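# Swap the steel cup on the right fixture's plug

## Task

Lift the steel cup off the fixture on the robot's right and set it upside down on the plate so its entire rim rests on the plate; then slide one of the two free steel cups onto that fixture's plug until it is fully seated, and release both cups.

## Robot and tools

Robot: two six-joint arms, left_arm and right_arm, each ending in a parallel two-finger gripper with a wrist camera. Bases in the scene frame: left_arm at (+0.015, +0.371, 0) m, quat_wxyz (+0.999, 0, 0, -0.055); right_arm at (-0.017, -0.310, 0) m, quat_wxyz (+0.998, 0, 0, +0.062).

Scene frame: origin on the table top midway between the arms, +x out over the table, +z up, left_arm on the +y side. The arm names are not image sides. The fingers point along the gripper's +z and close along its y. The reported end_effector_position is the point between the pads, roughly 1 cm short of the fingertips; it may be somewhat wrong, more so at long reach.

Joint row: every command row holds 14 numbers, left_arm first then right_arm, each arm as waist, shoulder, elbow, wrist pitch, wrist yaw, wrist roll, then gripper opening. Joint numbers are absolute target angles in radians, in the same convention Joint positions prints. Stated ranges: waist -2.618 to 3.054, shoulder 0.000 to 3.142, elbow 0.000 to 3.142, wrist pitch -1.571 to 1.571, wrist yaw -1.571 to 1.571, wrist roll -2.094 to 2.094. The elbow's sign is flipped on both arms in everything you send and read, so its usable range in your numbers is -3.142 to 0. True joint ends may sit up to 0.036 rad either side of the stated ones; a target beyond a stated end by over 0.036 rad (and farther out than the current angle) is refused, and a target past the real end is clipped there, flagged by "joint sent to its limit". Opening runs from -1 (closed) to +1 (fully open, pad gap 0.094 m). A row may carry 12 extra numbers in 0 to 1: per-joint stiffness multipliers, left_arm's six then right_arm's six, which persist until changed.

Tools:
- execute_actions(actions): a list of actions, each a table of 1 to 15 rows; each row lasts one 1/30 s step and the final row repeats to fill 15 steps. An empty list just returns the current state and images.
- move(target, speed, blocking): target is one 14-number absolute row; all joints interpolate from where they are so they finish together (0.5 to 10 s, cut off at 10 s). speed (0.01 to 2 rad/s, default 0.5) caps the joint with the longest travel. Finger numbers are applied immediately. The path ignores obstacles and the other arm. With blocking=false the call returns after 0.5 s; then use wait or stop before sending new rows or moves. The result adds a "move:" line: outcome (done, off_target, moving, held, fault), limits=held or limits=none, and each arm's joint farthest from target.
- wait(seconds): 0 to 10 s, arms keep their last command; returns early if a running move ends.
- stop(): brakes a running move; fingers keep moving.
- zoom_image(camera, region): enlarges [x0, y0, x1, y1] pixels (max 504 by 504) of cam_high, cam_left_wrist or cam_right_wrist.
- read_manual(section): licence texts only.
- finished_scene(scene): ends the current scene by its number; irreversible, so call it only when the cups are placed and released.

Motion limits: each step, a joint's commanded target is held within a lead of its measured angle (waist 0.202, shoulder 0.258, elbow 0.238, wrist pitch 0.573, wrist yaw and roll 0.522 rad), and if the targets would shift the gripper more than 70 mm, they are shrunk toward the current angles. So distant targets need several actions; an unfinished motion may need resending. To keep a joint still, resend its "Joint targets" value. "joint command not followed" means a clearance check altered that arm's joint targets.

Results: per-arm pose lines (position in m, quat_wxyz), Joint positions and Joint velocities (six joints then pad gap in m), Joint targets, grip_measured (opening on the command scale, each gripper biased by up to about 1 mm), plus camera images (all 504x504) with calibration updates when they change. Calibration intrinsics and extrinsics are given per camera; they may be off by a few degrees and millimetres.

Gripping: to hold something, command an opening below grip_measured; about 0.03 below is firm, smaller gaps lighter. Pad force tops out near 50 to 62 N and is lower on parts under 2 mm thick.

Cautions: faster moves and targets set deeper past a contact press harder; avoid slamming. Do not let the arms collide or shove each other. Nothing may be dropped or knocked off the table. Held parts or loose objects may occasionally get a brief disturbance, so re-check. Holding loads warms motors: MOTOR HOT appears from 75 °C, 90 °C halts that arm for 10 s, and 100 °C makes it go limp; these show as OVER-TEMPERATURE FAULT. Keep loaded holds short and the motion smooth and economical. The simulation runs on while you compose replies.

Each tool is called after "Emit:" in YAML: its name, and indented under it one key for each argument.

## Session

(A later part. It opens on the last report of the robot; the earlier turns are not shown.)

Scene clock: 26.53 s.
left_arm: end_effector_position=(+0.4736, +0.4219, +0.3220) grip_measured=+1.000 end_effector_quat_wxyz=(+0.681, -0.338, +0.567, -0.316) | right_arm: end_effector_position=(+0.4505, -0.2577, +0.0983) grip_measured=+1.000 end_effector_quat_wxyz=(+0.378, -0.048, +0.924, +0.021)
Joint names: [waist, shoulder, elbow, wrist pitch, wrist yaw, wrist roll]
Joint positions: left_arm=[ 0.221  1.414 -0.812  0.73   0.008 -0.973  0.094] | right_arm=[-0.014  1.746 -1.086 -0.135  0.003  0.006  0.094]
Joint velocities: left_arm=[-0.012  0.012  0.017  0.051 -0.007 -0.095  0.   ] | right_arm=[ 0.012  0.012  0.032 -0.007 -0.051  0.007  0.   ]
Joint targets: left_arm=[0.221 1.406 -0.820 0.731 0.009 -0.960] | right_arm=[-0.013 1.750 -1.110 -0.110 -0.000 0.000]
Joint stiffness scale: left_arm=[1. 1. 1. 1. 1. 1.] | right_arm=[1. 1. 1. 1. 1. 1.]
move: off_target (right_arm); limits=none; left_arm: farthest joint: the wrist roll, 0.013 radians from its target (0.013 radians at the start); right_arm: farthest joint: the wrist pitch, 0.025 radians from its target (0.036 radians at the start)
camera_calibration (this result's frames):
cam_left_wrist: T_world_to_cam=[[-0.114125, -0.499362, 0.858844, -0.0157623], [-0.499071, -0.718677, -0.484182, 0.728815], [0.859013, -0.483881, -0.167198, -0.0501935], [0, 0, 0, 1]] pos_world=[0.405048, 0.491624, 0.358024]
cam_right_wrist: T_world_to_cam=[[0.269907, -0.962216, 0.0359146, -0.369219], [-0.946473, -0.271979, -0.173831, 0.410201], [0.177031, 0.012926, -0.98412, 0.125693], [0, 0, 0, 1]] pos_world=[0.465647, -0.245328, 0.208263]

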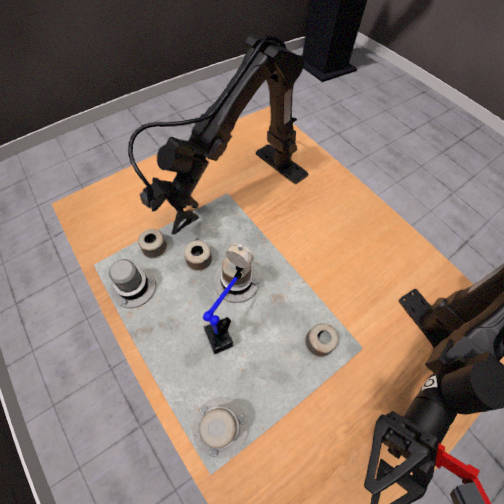

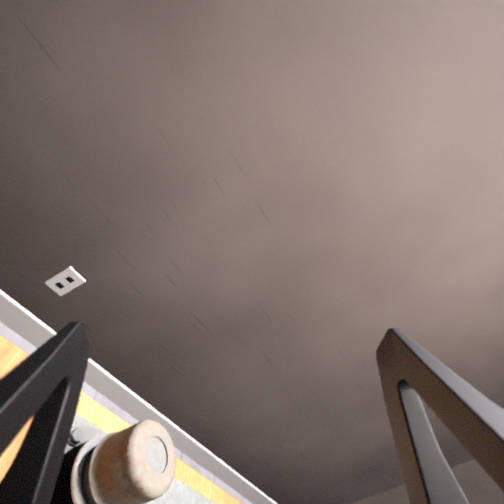

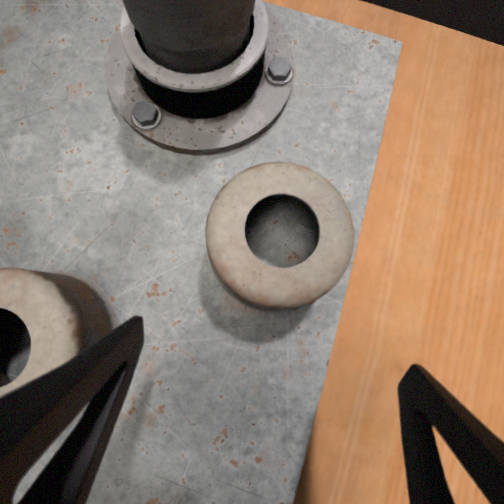

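Emit:
move:
  target: [0.221,1.406,-0.82,0.731,0.009,-0.96,1,-0.013,2.053,-1.252,0.053,0,0,1]
  speed: 0.3

Scene clock: 28.50 s.
left_arm: end_effector_position=(+0.4736, +0.4219, +0.3220) grip_measured=+1.000 end_effector_quat_wxyz=(+0.681, -0.338, +0.567, -0.316) | right_arm: end_effector_position=(+0.5056, -0.2516, +0.0347) grip_measured=+1.000 end_effector_quat_wxyz=(+0.376, -0.048, +0.925, +0.021)
Joint names: [waist, shoulder, elbow, wrist pitch, wrist yaw, wrist roll]
Joint positions: left_arm=[ 0.221  1.414 -0.812  0.73   0.008 -0.973  0.094] | right_arm=[-0.014  2.053 -1.227  0.027  0.003  0.006  0.094]
Joint velocities: left_arm=[ 0.002  0.012  0.012 -0.022  0.051  0.007  0.   ] | right_arm=[ 0.007 -0.002  0.022  0.037  0.066 -0.007  0.   ]
Joint targets: left_arm=[0.221 1.406 -0.820 0.731 0.009 -0.960] | right_arm=[-0.013 2.053 -1.252 0.053 -0.000 -0.000]
Joint stiffness scale: left_arm=[1. 1. 1. 1. 1. 1.] | right_arm=[1. 1. 1. 1. 1. 1.]
move: off_target (right_arm); limits=none; left_arm: farthest joint: the wrist roll, 0.013 radians from its target (0.013 radians at the start); right_arm: farthest joint: the wrist pitch, 0.026 radians from its target (0.188 radians at the start)
camera_calibration (this result's frames):
cam_left_wrist: T_world_to_cam=[[-0.114125, -0.499362, 0.858844, -0.0157623], [-0.499071, -0.718677, -0.484182, 0.728815], [0.859013, -0.483881, -0.167198, -0.0501935], [0, 0, 0, 1]] pos_world=[0.405048, 0.491624, 0.358024]
cam_right_wrist: T_world_to_cam=[[0.270069, -0.962198, 0.035171, -0.375984], [-0.947253, -0.272066, -0.169385, 0.453156], [0.172551, 0.0124299, -0.984922, 0.0554651], [0, 0, 0, 1]] pos_world=[0.521225, -0.239172, 0.144611]

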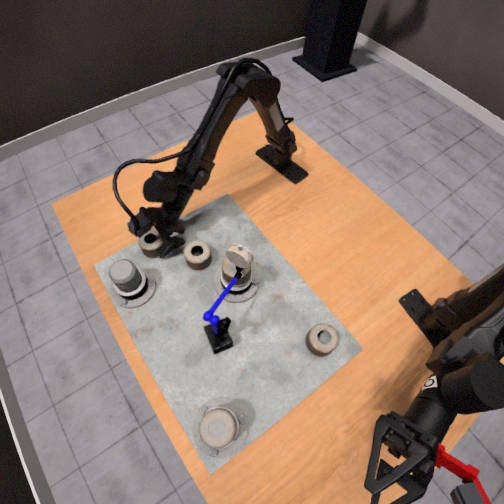

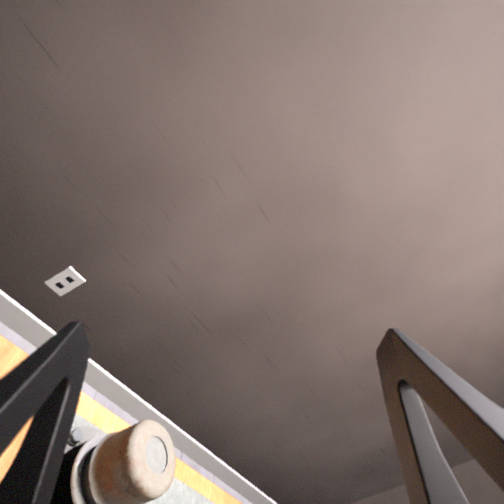

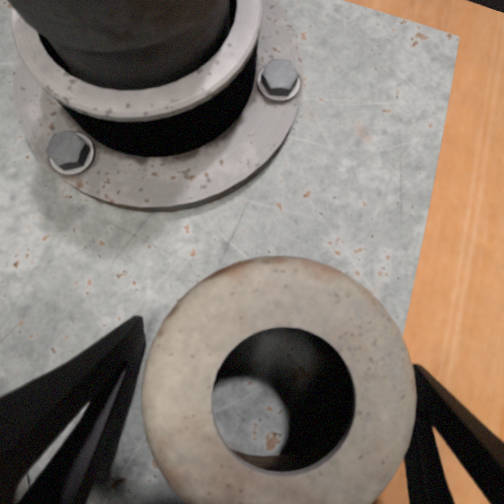

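Emit:
move:
  target: [0.221,1.406,-0.82,0.731,0.009,-0.96,1,-0.013,2.053,-1.252,0.053,0,0,0.40]

Emit:
move:
  target: [0.221,1.406,-0.82,0.731,0.009,-0.96,1,-0.013,1.862,-1.553,-0.405,0,0,0.40]
  speed: 0.5

Emit:
move:
  target: [0.221,1.406,-0.82,0.731,0.009,-0.96,1,0.093,2.365,-2.29,-0.64,0,0,0.40]
  speed: 0.45

Scene clock: 29.53 s.
left_arm: end_effector_position=(+0.4736, +0.4219, +0.3220) grip_measured=+1.000 end_effector_quat_wxyz=(+0.681, -0.338, +0.567, -0.316) | right_arm: end_effector_position=(+0.5057, -0.2514, +0.0348) grip_measured=+0.468 end_effector_quat_wxyz=(+0.376, -0.048, +0.925, +0.021)
Joint names: [waist, shoulder, elbow, wrist pitch, wrist yaw, wrist roll]
Joint positions: left_arm=[ 0.221  1.414 -0.812  0.73   0.008 -0.974  0.094] | right_arm=[-0.014  2.053 -1.227  0.027  0.002  0.006  0.069]
Joint velocities: left_arm=[-0.002 -0.012 -0.007  0.022 -0.022  0.007  0.   ] | right_arm=[-0.007 -0.002  0.012 -0.037 -0.037  0.022 -0.   ]
Joint targets: left_arm=[0.221 1.406 -0.820 0.731 0.009 -0.960] | right_arm=[-0.013 2.053 -1.252 0.053 -0.000 -0.000]
Joint stiffness scale: left_arm=[1. 1. 1. 1. 1. 1.] | right_arm=[1. 1. 1. 1. 1. 1.]
move: off_target (right_arm); limits=none; left_arm: farthest joint: the wrist roll, 0.014 radians from its target (0.013 radians at the start); right_arm: farthest joint: the wrist pitch, 0.026 radians from its target (0.026 radians at the start)
camera_calibration (this result's frames):
cam_left_wrist: T_world_to_cam=[[-0.114183, -0.499033, 0.859027, -0.0159326], [-0.499087, -0.718834, -0.483931, 0.728809], [0.858996, -0.483986, -0.166982, -0.0502106], [0, 0, 0, 1]] pos_world=[0.40505, 0.491641, 0.357995]
cam_right_wrist: T_world_to_cam=[[0.270826, -0.962013, 0.0344241, -0.376106], [-0.946987, -0.272676, -0.169893, 0.452997], [0.172825, 0.0134122, -0.984861, 0.0556256], [0, 0, 0, 1]] pos_world=[0.521228, -0.239044, 0.144692]

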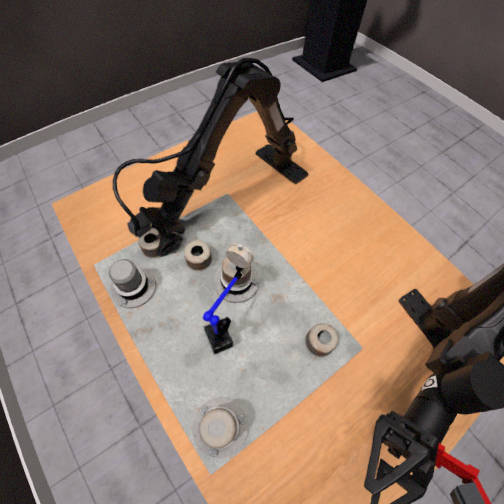

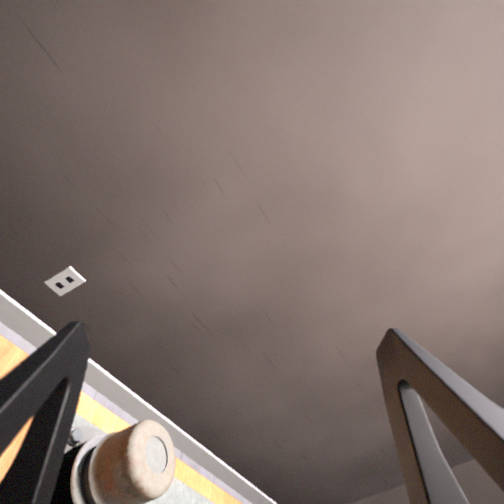

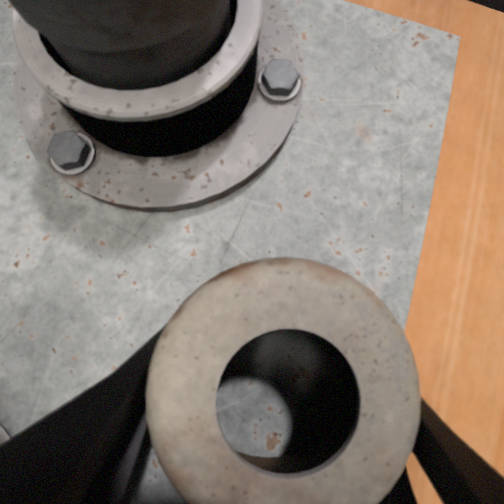

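Scene clock: 31.20 s.
left_arm: end_effector_position=(+0.4736, +0.4219, +0.3220) grip_measured=+1.000 end_effector_quat_wxyz=(+0.681, -0.338, +0.567, -0.316) | right_arm: end_effector_position=(+0.5071, -0.2513, +0.1627) grip_measured=+0.468 end_effector_quat_wxyz=(+0.380, -0.048, +0.924, +0.021)
Joint names: [waist, shoulder, elbow, wrist pitch, wrist yaw, wrist roll]
Joint positions: left_arm=[ 0.221  1.414 -0.812  0.73   0.008 -0.974  0.094] | right_arm=[-0.014  1.887 -1.526 -0.429  0.002  0.006  0.069]
Joint velocities: left_arm=[ 0.007  0.007  0.017 -0.037 -0.066 -0.051  0.   ] | right_arm=[-0.012  0.007 -0.012  0.007  0.007  0.051 -0.001]
Joint targets: left_arm=[0.221 1.406 -0.820 0.731 0.009 -0.960] | right_arm=[-0.013 1.862 -1.553 -0.405 -0.000 -0.000]
Joint stiffness scale: left_arm=[1. 1. 1. 1. 1. 1.] | right_arm=[1. 1. 1. 1. 1. 1.]
move: off_target (right_arm); limits=none; left_arm: farthest joint: the wrist roll, 0.014 radians from its target (0.014 radians at the start); right_arm: farthest joint: the elbow, 0.027 radians from its target (0.326 radians at the start)
camera_calibration (this result's frames):
cam_left_wrist: T_world_to_cam=[[-0.114183, -0.499033, 0.859027, -0.0159326], [-0.499087, -0.718834, -0.483931, 0.728809], [0.858996, -0.483986, -0.166982, -0.0502106], [0, 0, 0, 1]] pos_world=[0.40505, 0.491641, 0.357995]
cam_right_wrist: T_world_to_cam=[[0.270506, -0.962048, 0.0359176, -0.380842], [-0.945401, -0.2725, -0.178777, 0.47686], [0.18178, 0.0144039, -0.983234, 0.176747], [0, 0, 0, 1]] pos_world=[0.521715, -0.23899, 0.272714]

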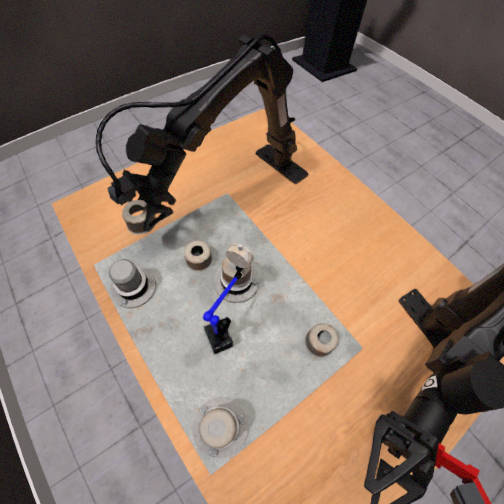

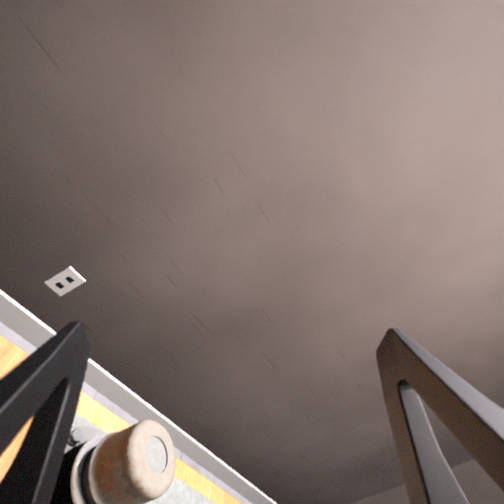

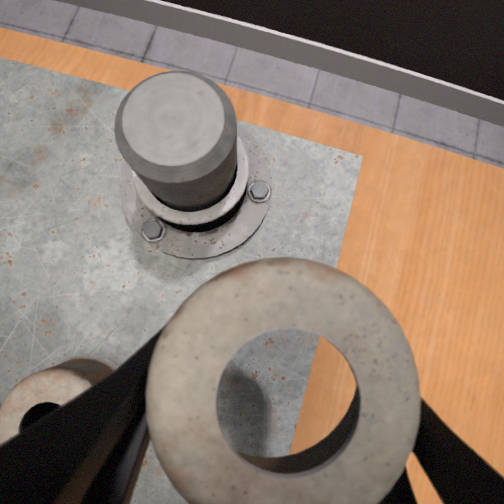

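Scene clock: 33.47 s.
left_arm: end_effector_position=(+0.4736, +0.4219, +0.3220) grip_measured=+1.000 end_effector_quat_wxyz=(+0.681, -0.338, +0.567, -0.316) | right_arm: end_effector_position=(+0.6053, -0.1750, +0.1538) grip_measured=+0.468 end_effector_quat_wxyz=(+0.379, -0.095, +0.920, +0.041)
Joint names: [waist, shoulder, elbow, wrist pitch, wrist yaw, wrist roll]
Joint positions: left_arm=[ 0.221  1.414 -0.812  0.73   0.008 -0.973  0.094] | right_arm=[ 0.088  2.379 -2.255 -0.664  0.002  0.006  0.069]
Joint velocities: left_arm=[ 0.002 -0.007  0.002 -0.022 -0.007 -0.037  0.   ] | right_arm=[ 0.007 -0.002  0.012  0.022 -0.007 -0.007 -0.   ]
Joint targets: left_arm=[0.221 1.406 -0.820 0.731 0.009 -0.960] | right_arm=[0.093 2.365 -2.290 -0.640 -0.000 0.000]
Joint stiffness scale: left_arm=[1. 1. 1. 1. 1. 1.] | right_arm=[1. 1. 1. 1. 1. 1.]
move: off_target (right_arm); limits=none; left_arm: farthest joint: the wrist roll, 0.013 radians from its target (0.014 radians at the start); right_arm: farthest joint: the elbow, 0.035 radians from its target (0.764 radians at the start)
camera_calibration (this result's frames):
cam_left_wrist: T_world_to_cam=[[-0.114125, -0.499362, 0.858844, -0.0157623], [-0.499071, -0.718677, -0.484182, 0.728815], [0.859013, -0.483881, -0.167198, -0.0501935], [0, 0, 0, 1]] pos_world=[0.405048, 0.491624, 0.358024]
cam_right_wrist: T_world_to_cam=[[0.367224, -0.929429, 0.0361662, -0.386597], [-0.912386, -0.367505, -0.180257, 0.552415], [0.180827, 0.0331971, -0.982954, 0.152875], [0, 0, 0, 1]] pos_world=[0.618339, -0.161375, 0.263828]

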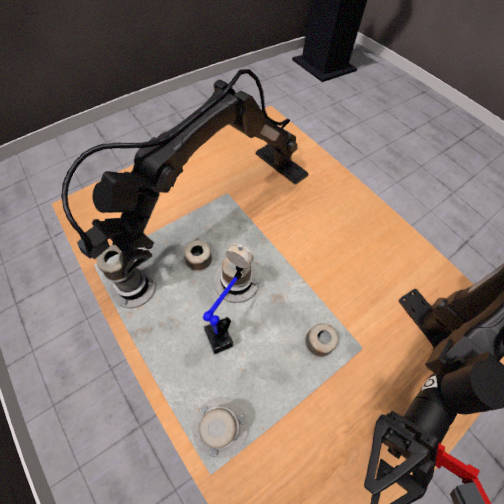

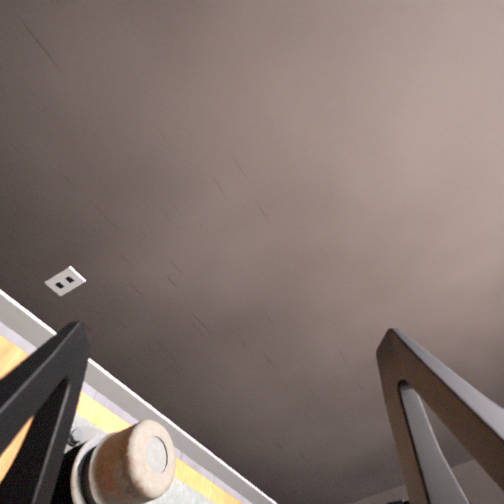

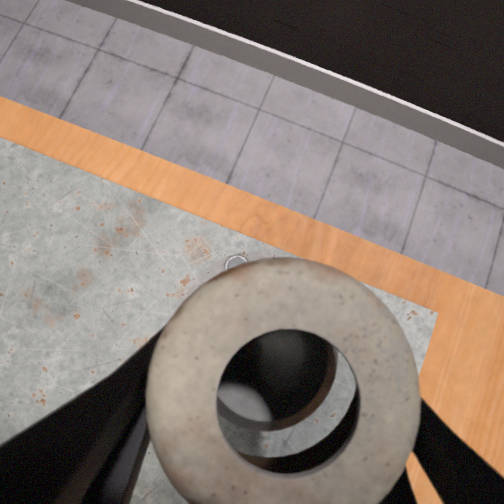

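Emit:
move:
  target: [0.221,1.406,-0.82,0.731,0.009,-0.96,1,0.09,2.355,-2.115,-0.475,0,0,0.40]
  speed: 0.12

Scene clock: 35.60 s.
left_arm: end_effector_position=(+0.4736, +0.4219, +0.3220) grip_measured=+1.000 end_effector_quat_wxyz=(+0.681, -0.338, +0.567, -0.316) | right_arm: end_effector_position=(+0.6052, -0.1753, +0.1096) grip_measured=+0.468 end_effector_quat_wxyz=(+0.370, -0.095, +0.923, +0.039)
Joint names: [waist, shoulder, elbow, wrist pitch, wrist yaw, wrist roll]
Joint positions: left_arm=[ 0.221  1.414 -0.812  0.73   0.008 -0.974  0.094] | right_arm=[ 0.088  2.39  -2.112 -0.531  0.003  0.006  0.069]
Joint velocities: left_arm=[-0.007 -0.012  0.007  0.022  0.007  0.037  0.   ] | right_arm=[-0.007 -0.012 -0.022 -0.037  0.007  0.007  0.001]
Joint targets: left_arm=[0.221 1.406 -0.820 0.731 0.009 -0.960] | right_arm=[0.090 2.355 -2.115 -0.475 0.000 -0.000]
Joint stiffness scale: left_arm=[1. 1. 1. 1. 1. 1.] | right_arm=[1. 1. 1. 1. 1. 1.]
move: off_target (right_arm); limits=none; left_arm: farthest joint: the wrist roll, 0.014 radians from its target (0.013 radians at the start); right_arm: farthest joint: the wrist pitch, 0.056 radians from its target (0.189 radians at the start)
camera_calibration (this result's frames):
cam_left_wrist: T_world_to_cam=[[-0.114183, -0.499033, 0.859027, -0.0159326], [-0.499087, -0.718834, -0.483931, 0.728809], [0.858996, -0.483986, -0.166982, -0.0502106], [0, 0, 0, 1]] pos_world=[0.40505, 0.491641, 0.357995]
cam_right_wrist: T_world_to_cam=[[0.367174, -0.929523, 0.0342134, -0.385014], [-0.915994, -0.367734, -0.160394, 0.54422], [0.161671, 0.0275532, -0.98646, 0.120476], [0, 0, 0, 1]] pos_world=[0.620393, -0.161071, 0.219307]

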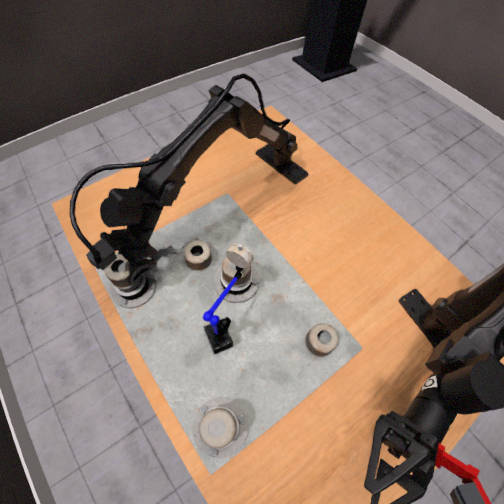

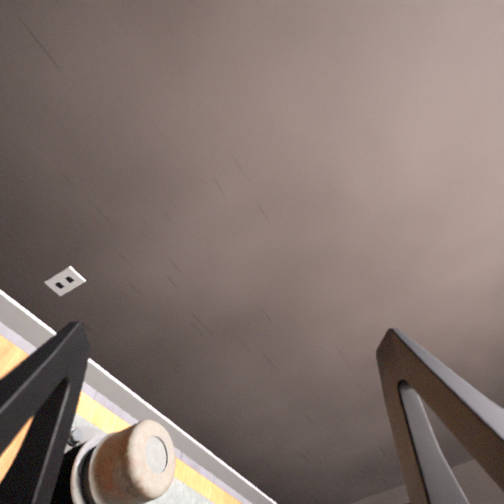

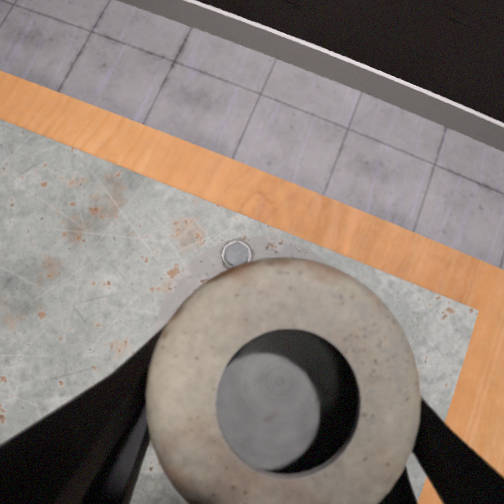

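Emit:
move:
  target: [0.221,1.406,-0.82,0.731,0.009,-0.96,1,0.09,2.40,-1.995,-0.42,0,0,0.40]
  speed: 0.09

Emit:
execute_actions:
  actions:
    - [[0.221,1.406,-0.82,0.731,0.009,-0.96,1,0.1,2.425,-1.97,-0.48,0.04,0.04,0.40]]
    - [[0.221,1.406,-0.82,0.731,0.009,-0.96,1,0.076,2.435,-1.96,-0.51,-0.04,-0.04,0.40]]
    - [[0.221,1.406,-0.82,0.731,0.009,-0.96,1,0.09,2.435,-1.96,-0.51,0.01,0.01,0.40]]

Scene clock: 37.43 s.
left_arm: end_effector_position=(+0.4736, +0.4219, +0.3220) grip_measured=+1.000 end_effector_quat_wxyz=(+0.681, -0.338, +0.567, -0.316) | right_arm: end_effector_position=(+0.6053, -0.1754, +0.0881) grip_measured=+0.468 end_effector_quat_wxyz=(+0.375, -0.095, +0.921, +0.040)
Joint names: [waist, shoulder, elbow, wrist pitch, wrist yaw, wrist roll]
Joint positions: left_arm=[ 0.221  1.414 -0.812  0.73   0.008 -0.974  0.094] | right_arm=[ 0.088  2.39  -2.018 -0.425  0.003  0.006  0.069]
Joint velocities: left_arm=[ 0.007  0.002  0.022 -0.081 -0.007 -0.007  0.   ] | right_arm=[-0.002 -0.002  0.012 -0.037  0.066  0.022  0.   ]
Joint targets: left_arm=[0.221 1.406 -0.820 0.731 0.009 -0.960] | right_arm=[0.090 2.400 -1.995 -0.420 -0.000 -0.000]
Joint stiffness scale: left_arm=[1. 1. 1. 1. 1. 1.] | right_arm=[1. 1. 1. 1. 1. 1.]
move: off_target (right_arm); limits=none; left_arm: farthest joint: the wrist roll, 0.014 radians from its target (0.014 radians at the start); right_arm: farthest joint: the elbow, 0.023 radians from its target (0.117 radians at the start)
camera_calibration (this result's frames):
cam_left_wrist: T_world_to_cam=[[-0.114183, -0.499033, 0.859027, -0.0159326], [-0.499087, -0.718834, -0.483931, 0.728809], [0.858996, -0.483986, -0.166982, -0.0502106], [0, 0, 0, 1]] pos_world=[0.40505, 0.491641, 0.357995]
cam_right_wrist: T_world_to_cam=[[0.366518, -0.929699, 0.0364056, -0.38419], [-0.914162, -0.367122, -0.171843, 0.540876], [0.173127, 0.0297028, -0.984451, 0.0924763], [0, 0, 0, 1]] pos_world=[0.619251, -0.161361, 0.197971]

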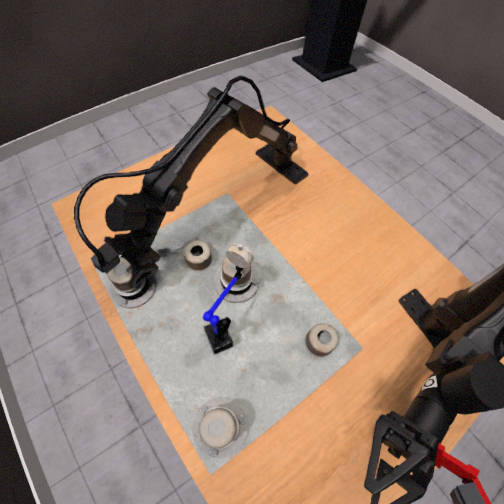

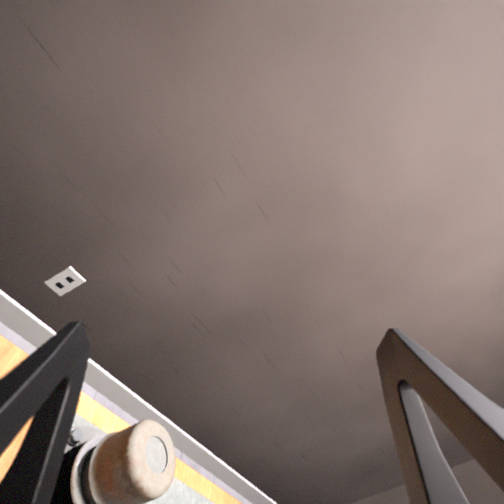

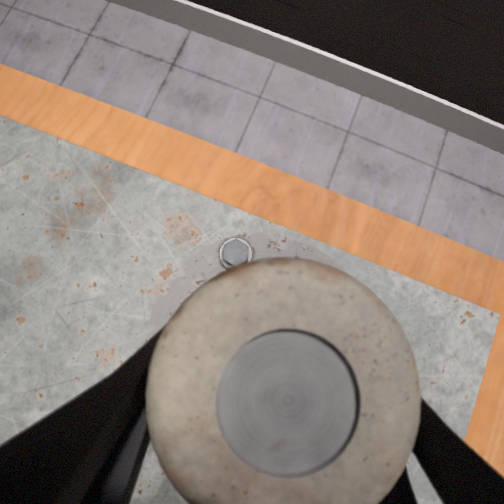

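Scene clock: 38.93 s.
left_arm: end_effector_position=(+0.4736, +0.4219, +0.3220) grip_measured=+1.000 end_effector_quat_wxyz=(+0.681, -0.338, +0.567, -0.316) | right_arm: end_effector_position=(+0.6047, -0.1761, +0.0855) grip_measured=+0.468 end_effector_quat_wxyz=(+0.374, -0.100, +0.921, +0.043)
Joint names: [waist, shoulder, elbow, wrist pitch, wrist yaw, wrist roll]
Joint positions: left_arm=[ 0.221  1.414 -0.812  0.73   0.008 -0.973  0.094] | right_arm=[ 0.083  2.39  -2.01  -0.42  -0.011 -0.005  0.069]
Joint velocities: left_arm=[ 0.012  0.002 -0.007 -0.051 -0.051  0.081  0.   ] | right_arm=[ 0.012 -0.002 -0.002 -0.037 -0.022  0.022 -0.001]
Joint targets: left_arm=[0.221 1.406 -0.820 0.731 0.009 -0.960] | right_arm=[0.090 2.435 -1.960 -0.510 0.010 0.010]
Joint stiffness scale: left_arm=[1. 1. 1. 1. 1. 1.] | right_arm=[1. 1. 1. 1. 1. 1.]
camera_calibration (this result's frames):
cam_left_wrist: T_world_to_cam=[[-0.114125, -0.499362, 0.858844, -0.0157623], [-0.499071, -0.718677, -0.484182, 0.728815], [0.859013, -0.483881, -0.167198, -0.0501935], [0, 0, 0, 1]] pos_world=[0.405048, 0.491624, 0.358024]
cam_right_wrist: T_world_to_cam=[[0.378506, -0.925008, 0.0330749, -0.390673], [-0.909931, -0.378408, -0.169803, 0.534883], [0.169584, 0.0341753, -0.984923, 0.0930621], [0, 0, 0, 1]] pos_world=[0.618797, -0.162152, 0.195405]

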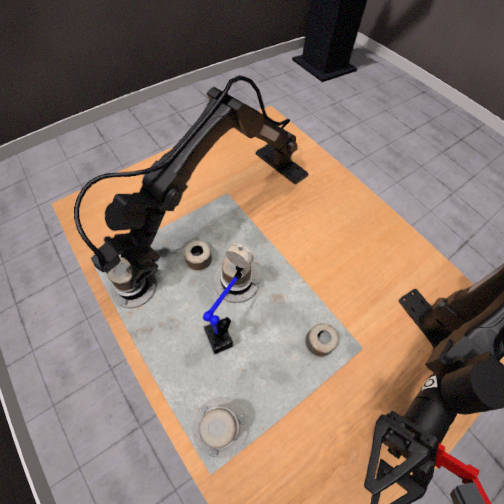

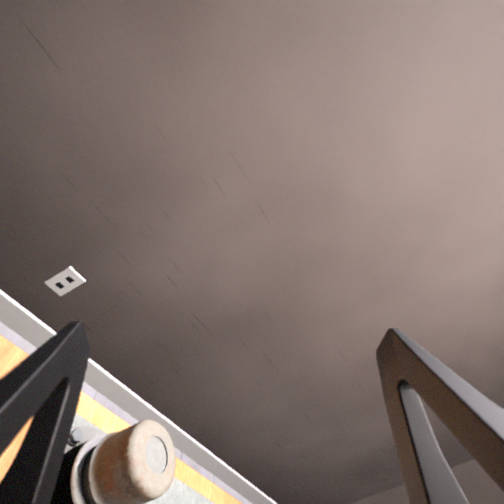

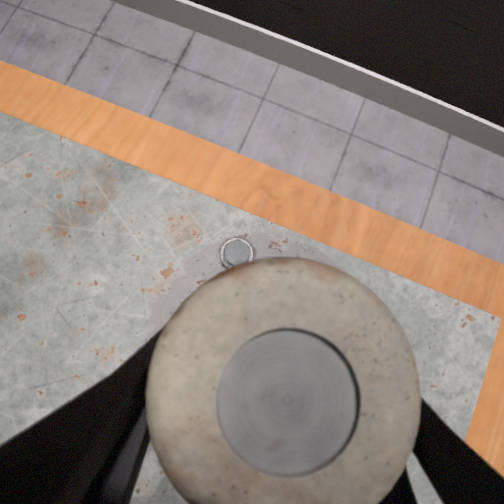

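Emit:
move:
  target: [0.221,1.406,-0.82,0.731,0.009,-0.96,1,0.088,2.388,-2.03,-0.42,0,0,1]
  speed: 0.2

Emit:
zoom_image:
  camera: "cam_right_wrist"
  region: [130, 230, 440, 504]

Emit:
move:
  target: [0.221,1.406,-0.82,0.731,0.009,-0.96,1,0.088,2.08,-1.80,-0.45,0,0,1]
  speed: 0.5

Emit:
zoom_image:
  camera: "cam_high"
  region: [85, 200, 285, 360]

Scene clock: 39.87 s.
left_arm: end_effector_position=(+0.4736, +0.4219, +0.3220) grip_measured=+1.000 end_effector_quat_wxyz=(+0.681, -0.338, +0.567, -0.316) | right_arm: end_effector_position=(+0.6052, -0.1767, +0.0856) grip_measured=+1.000 end_effector_quat_wxyz=(+0.375, -0.100, +0.921, +0.041)
Joint names: [waist, shoulder, elbow, wrist pitch, wrist yaw, wrist roll]
Joint positions: left_arm=[ 0.221  1.414 -0.812  0.73   0.008 -0.974  0.094] | right_arm=[ 0.083  2.391 -2.011 -0.418 -0.007 -0.005  0.094]
Joint velocities: left_arm=[-0.012 -0.002 -0.002  0.066 -0.081  0.022  0.   ] | right_arm=[-0.017  0.007  0.002 -0.037 -0.037  0.037  0.   ]
Joint targets: left_arm=[0.221 1.406 -0.820 0.731 0.009 -0.960] | right_arm=[0.088 2.388 -2.030 -0.420 0.000 -0.000]
Joint stiffness scale: left_arm=[1. 1. 1. 1. 1. 1.] | right_arm=[1. 1. 1. 1. 1. 1.]
move: done; limits=none; left_arm: farthest joint: the wrist roll, 0.014 radians from its target (0.013 radians at the start); right_arm: farthest joint: the elbow, 0.019 radians from its target (0.020 radians at the start)
camera_calibration (this result's frames):
cam_left_wrist: T_world_to_cam=[[-0.114183, -0.499033, 0.859027, -0.0159326], [-0.499087, -0.718834, -0.483931, 0.728809], [0.858996, -0.483986, -0.166982, -0.0502106], [0, 0, 0, 1]] pos_world=[0.40505, 0.491641, 0.357995]
cam_right_wrist: T_world_to_cam=[[0.375972, -0.92593, 0.0360351, -0.390302], [-0.910585, -0.376388, -0.170784, 0.536015], [0.171697, 0.0313969, -0.984649, 0.0913078], [0, 0, 0, 1]] pos_world=[0.619153, -0.16251, 0.195513]

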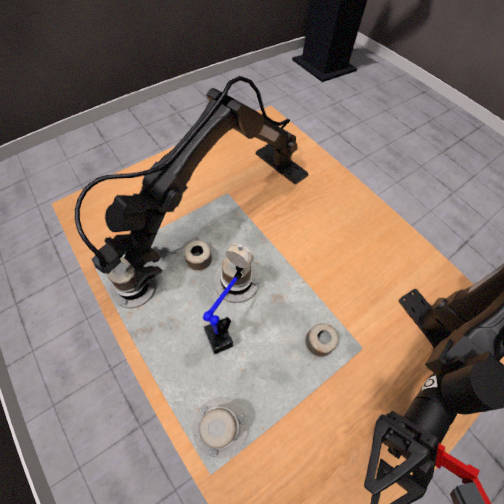

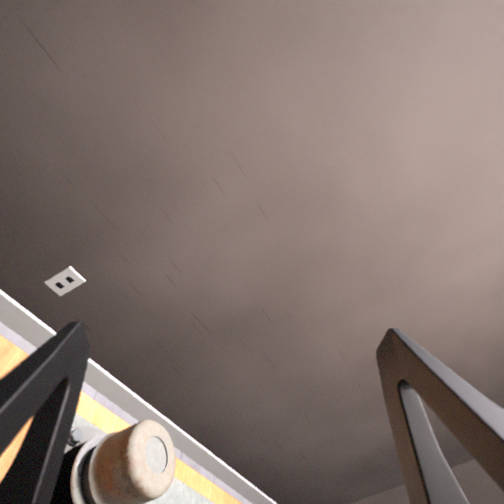

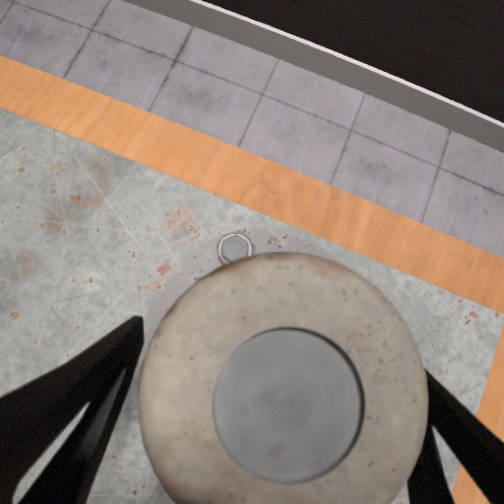

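Region (130, 230, 440, 504) of cam_right_wrist's 504x504 image, scaled by 1.626, with more detail than that image has; it fills the top 445 rows of this view, and the rest is white.

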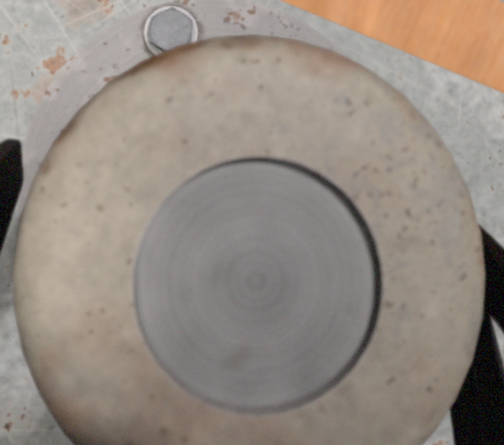

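Scene clock: 41.10 s.
left_arm: end_effector_position=(+0.4736, +0.4219, +0.3220) grip_measured=+1.000 end_effector_quat_wxyz=(+0.681, -0.338, +0.567, -0.316) | right_arm: end_effector_position=(+0.5592, -0.1864, +0.1701) grip_measured=+1.000 end_effector_quat_wxyz=(+0.407, -0.098, +0.907, +0.045)
Joint names: [waist, shoulder, elbow, wrist pitch, wrist yaw, wrist roll]
Joint positions: left_arm=[ 0.221  1.414 -0.812  0.73   0.008 -0.974  0.094] | right_arm=[ 0.083  2.093 -1.804 -0.439 -0.007 -0.005  0.094]
Joint velocities: left_arm=[-0.002 -0.012  0.002 -0.007  0.037  0.037  0.   ] | right_arm=[ 0.007  0.007 -0.007 -0.007  0.022 -0.037  0.   ]
Joint targets: left_arm=[0.221 1.406 -0.820 0.731 0.009 -0.960] | right_arm=[0.088 2.080 -1.800 -0.450 -0.000 0.000]
Joint stiffness scale: left_arm=[1. 1. 1. 1. 1. 1.] | right_arm=[1. 1. 1. 1. 1. 1.]
move: done; limits=none; left_arm: farthest joint: the wrist roll, 0.014 radians from its target (0.014 radians at the start); right_arm: farthest joint: the shoulder, 0.013 radians from its target (0.311 radians at the start)
camera_calibration (this result's frames):
cam_left_wrist: T_world_to_cam=[[-0.114183, -0.499033, 0.859027, -0.0159326], [-0.499087, -0.718834, -0.483931, 0.728809], [0.858996, -0.483986, -0.166982, -0.0502106], [0, 0, 0, 1]] pos_world=[0.40505, 0.491641, 0.357995]
cam_right_wrist: T_world_to_cam=[[0.373036, -0.926548, 0.0484981, -0.385613], [-0.896352, -0.37339, -0.239023, 0.509099], [0.239575, 0.0456929, -0.969802, 0.144838], [0, 0, 0, 1]] pos_world=[0.56548, -0.173814, 0.280853]

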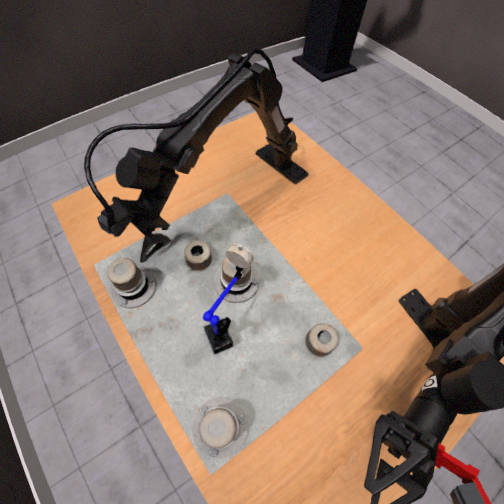

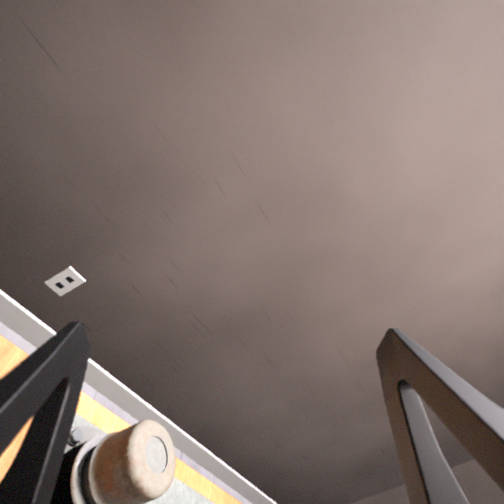

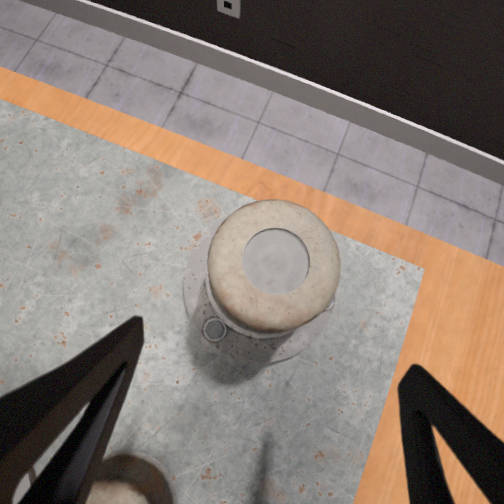

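Region (85, 200, 285, 360) of cam_high's 504x504 image, scaled by 2.520, with more detail than that image has; it fills the top 403 rows of this view, and the rest is white.

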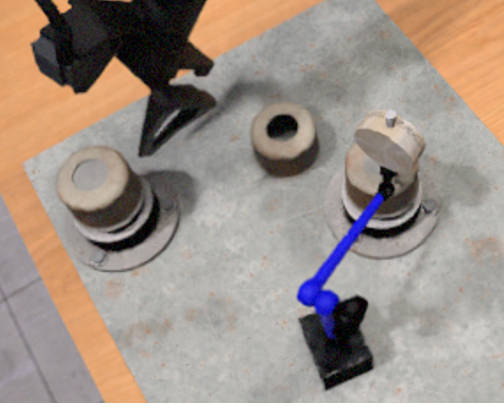

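Emit:
finished_scene:
  scene: 2

The scene is finished: the task was done.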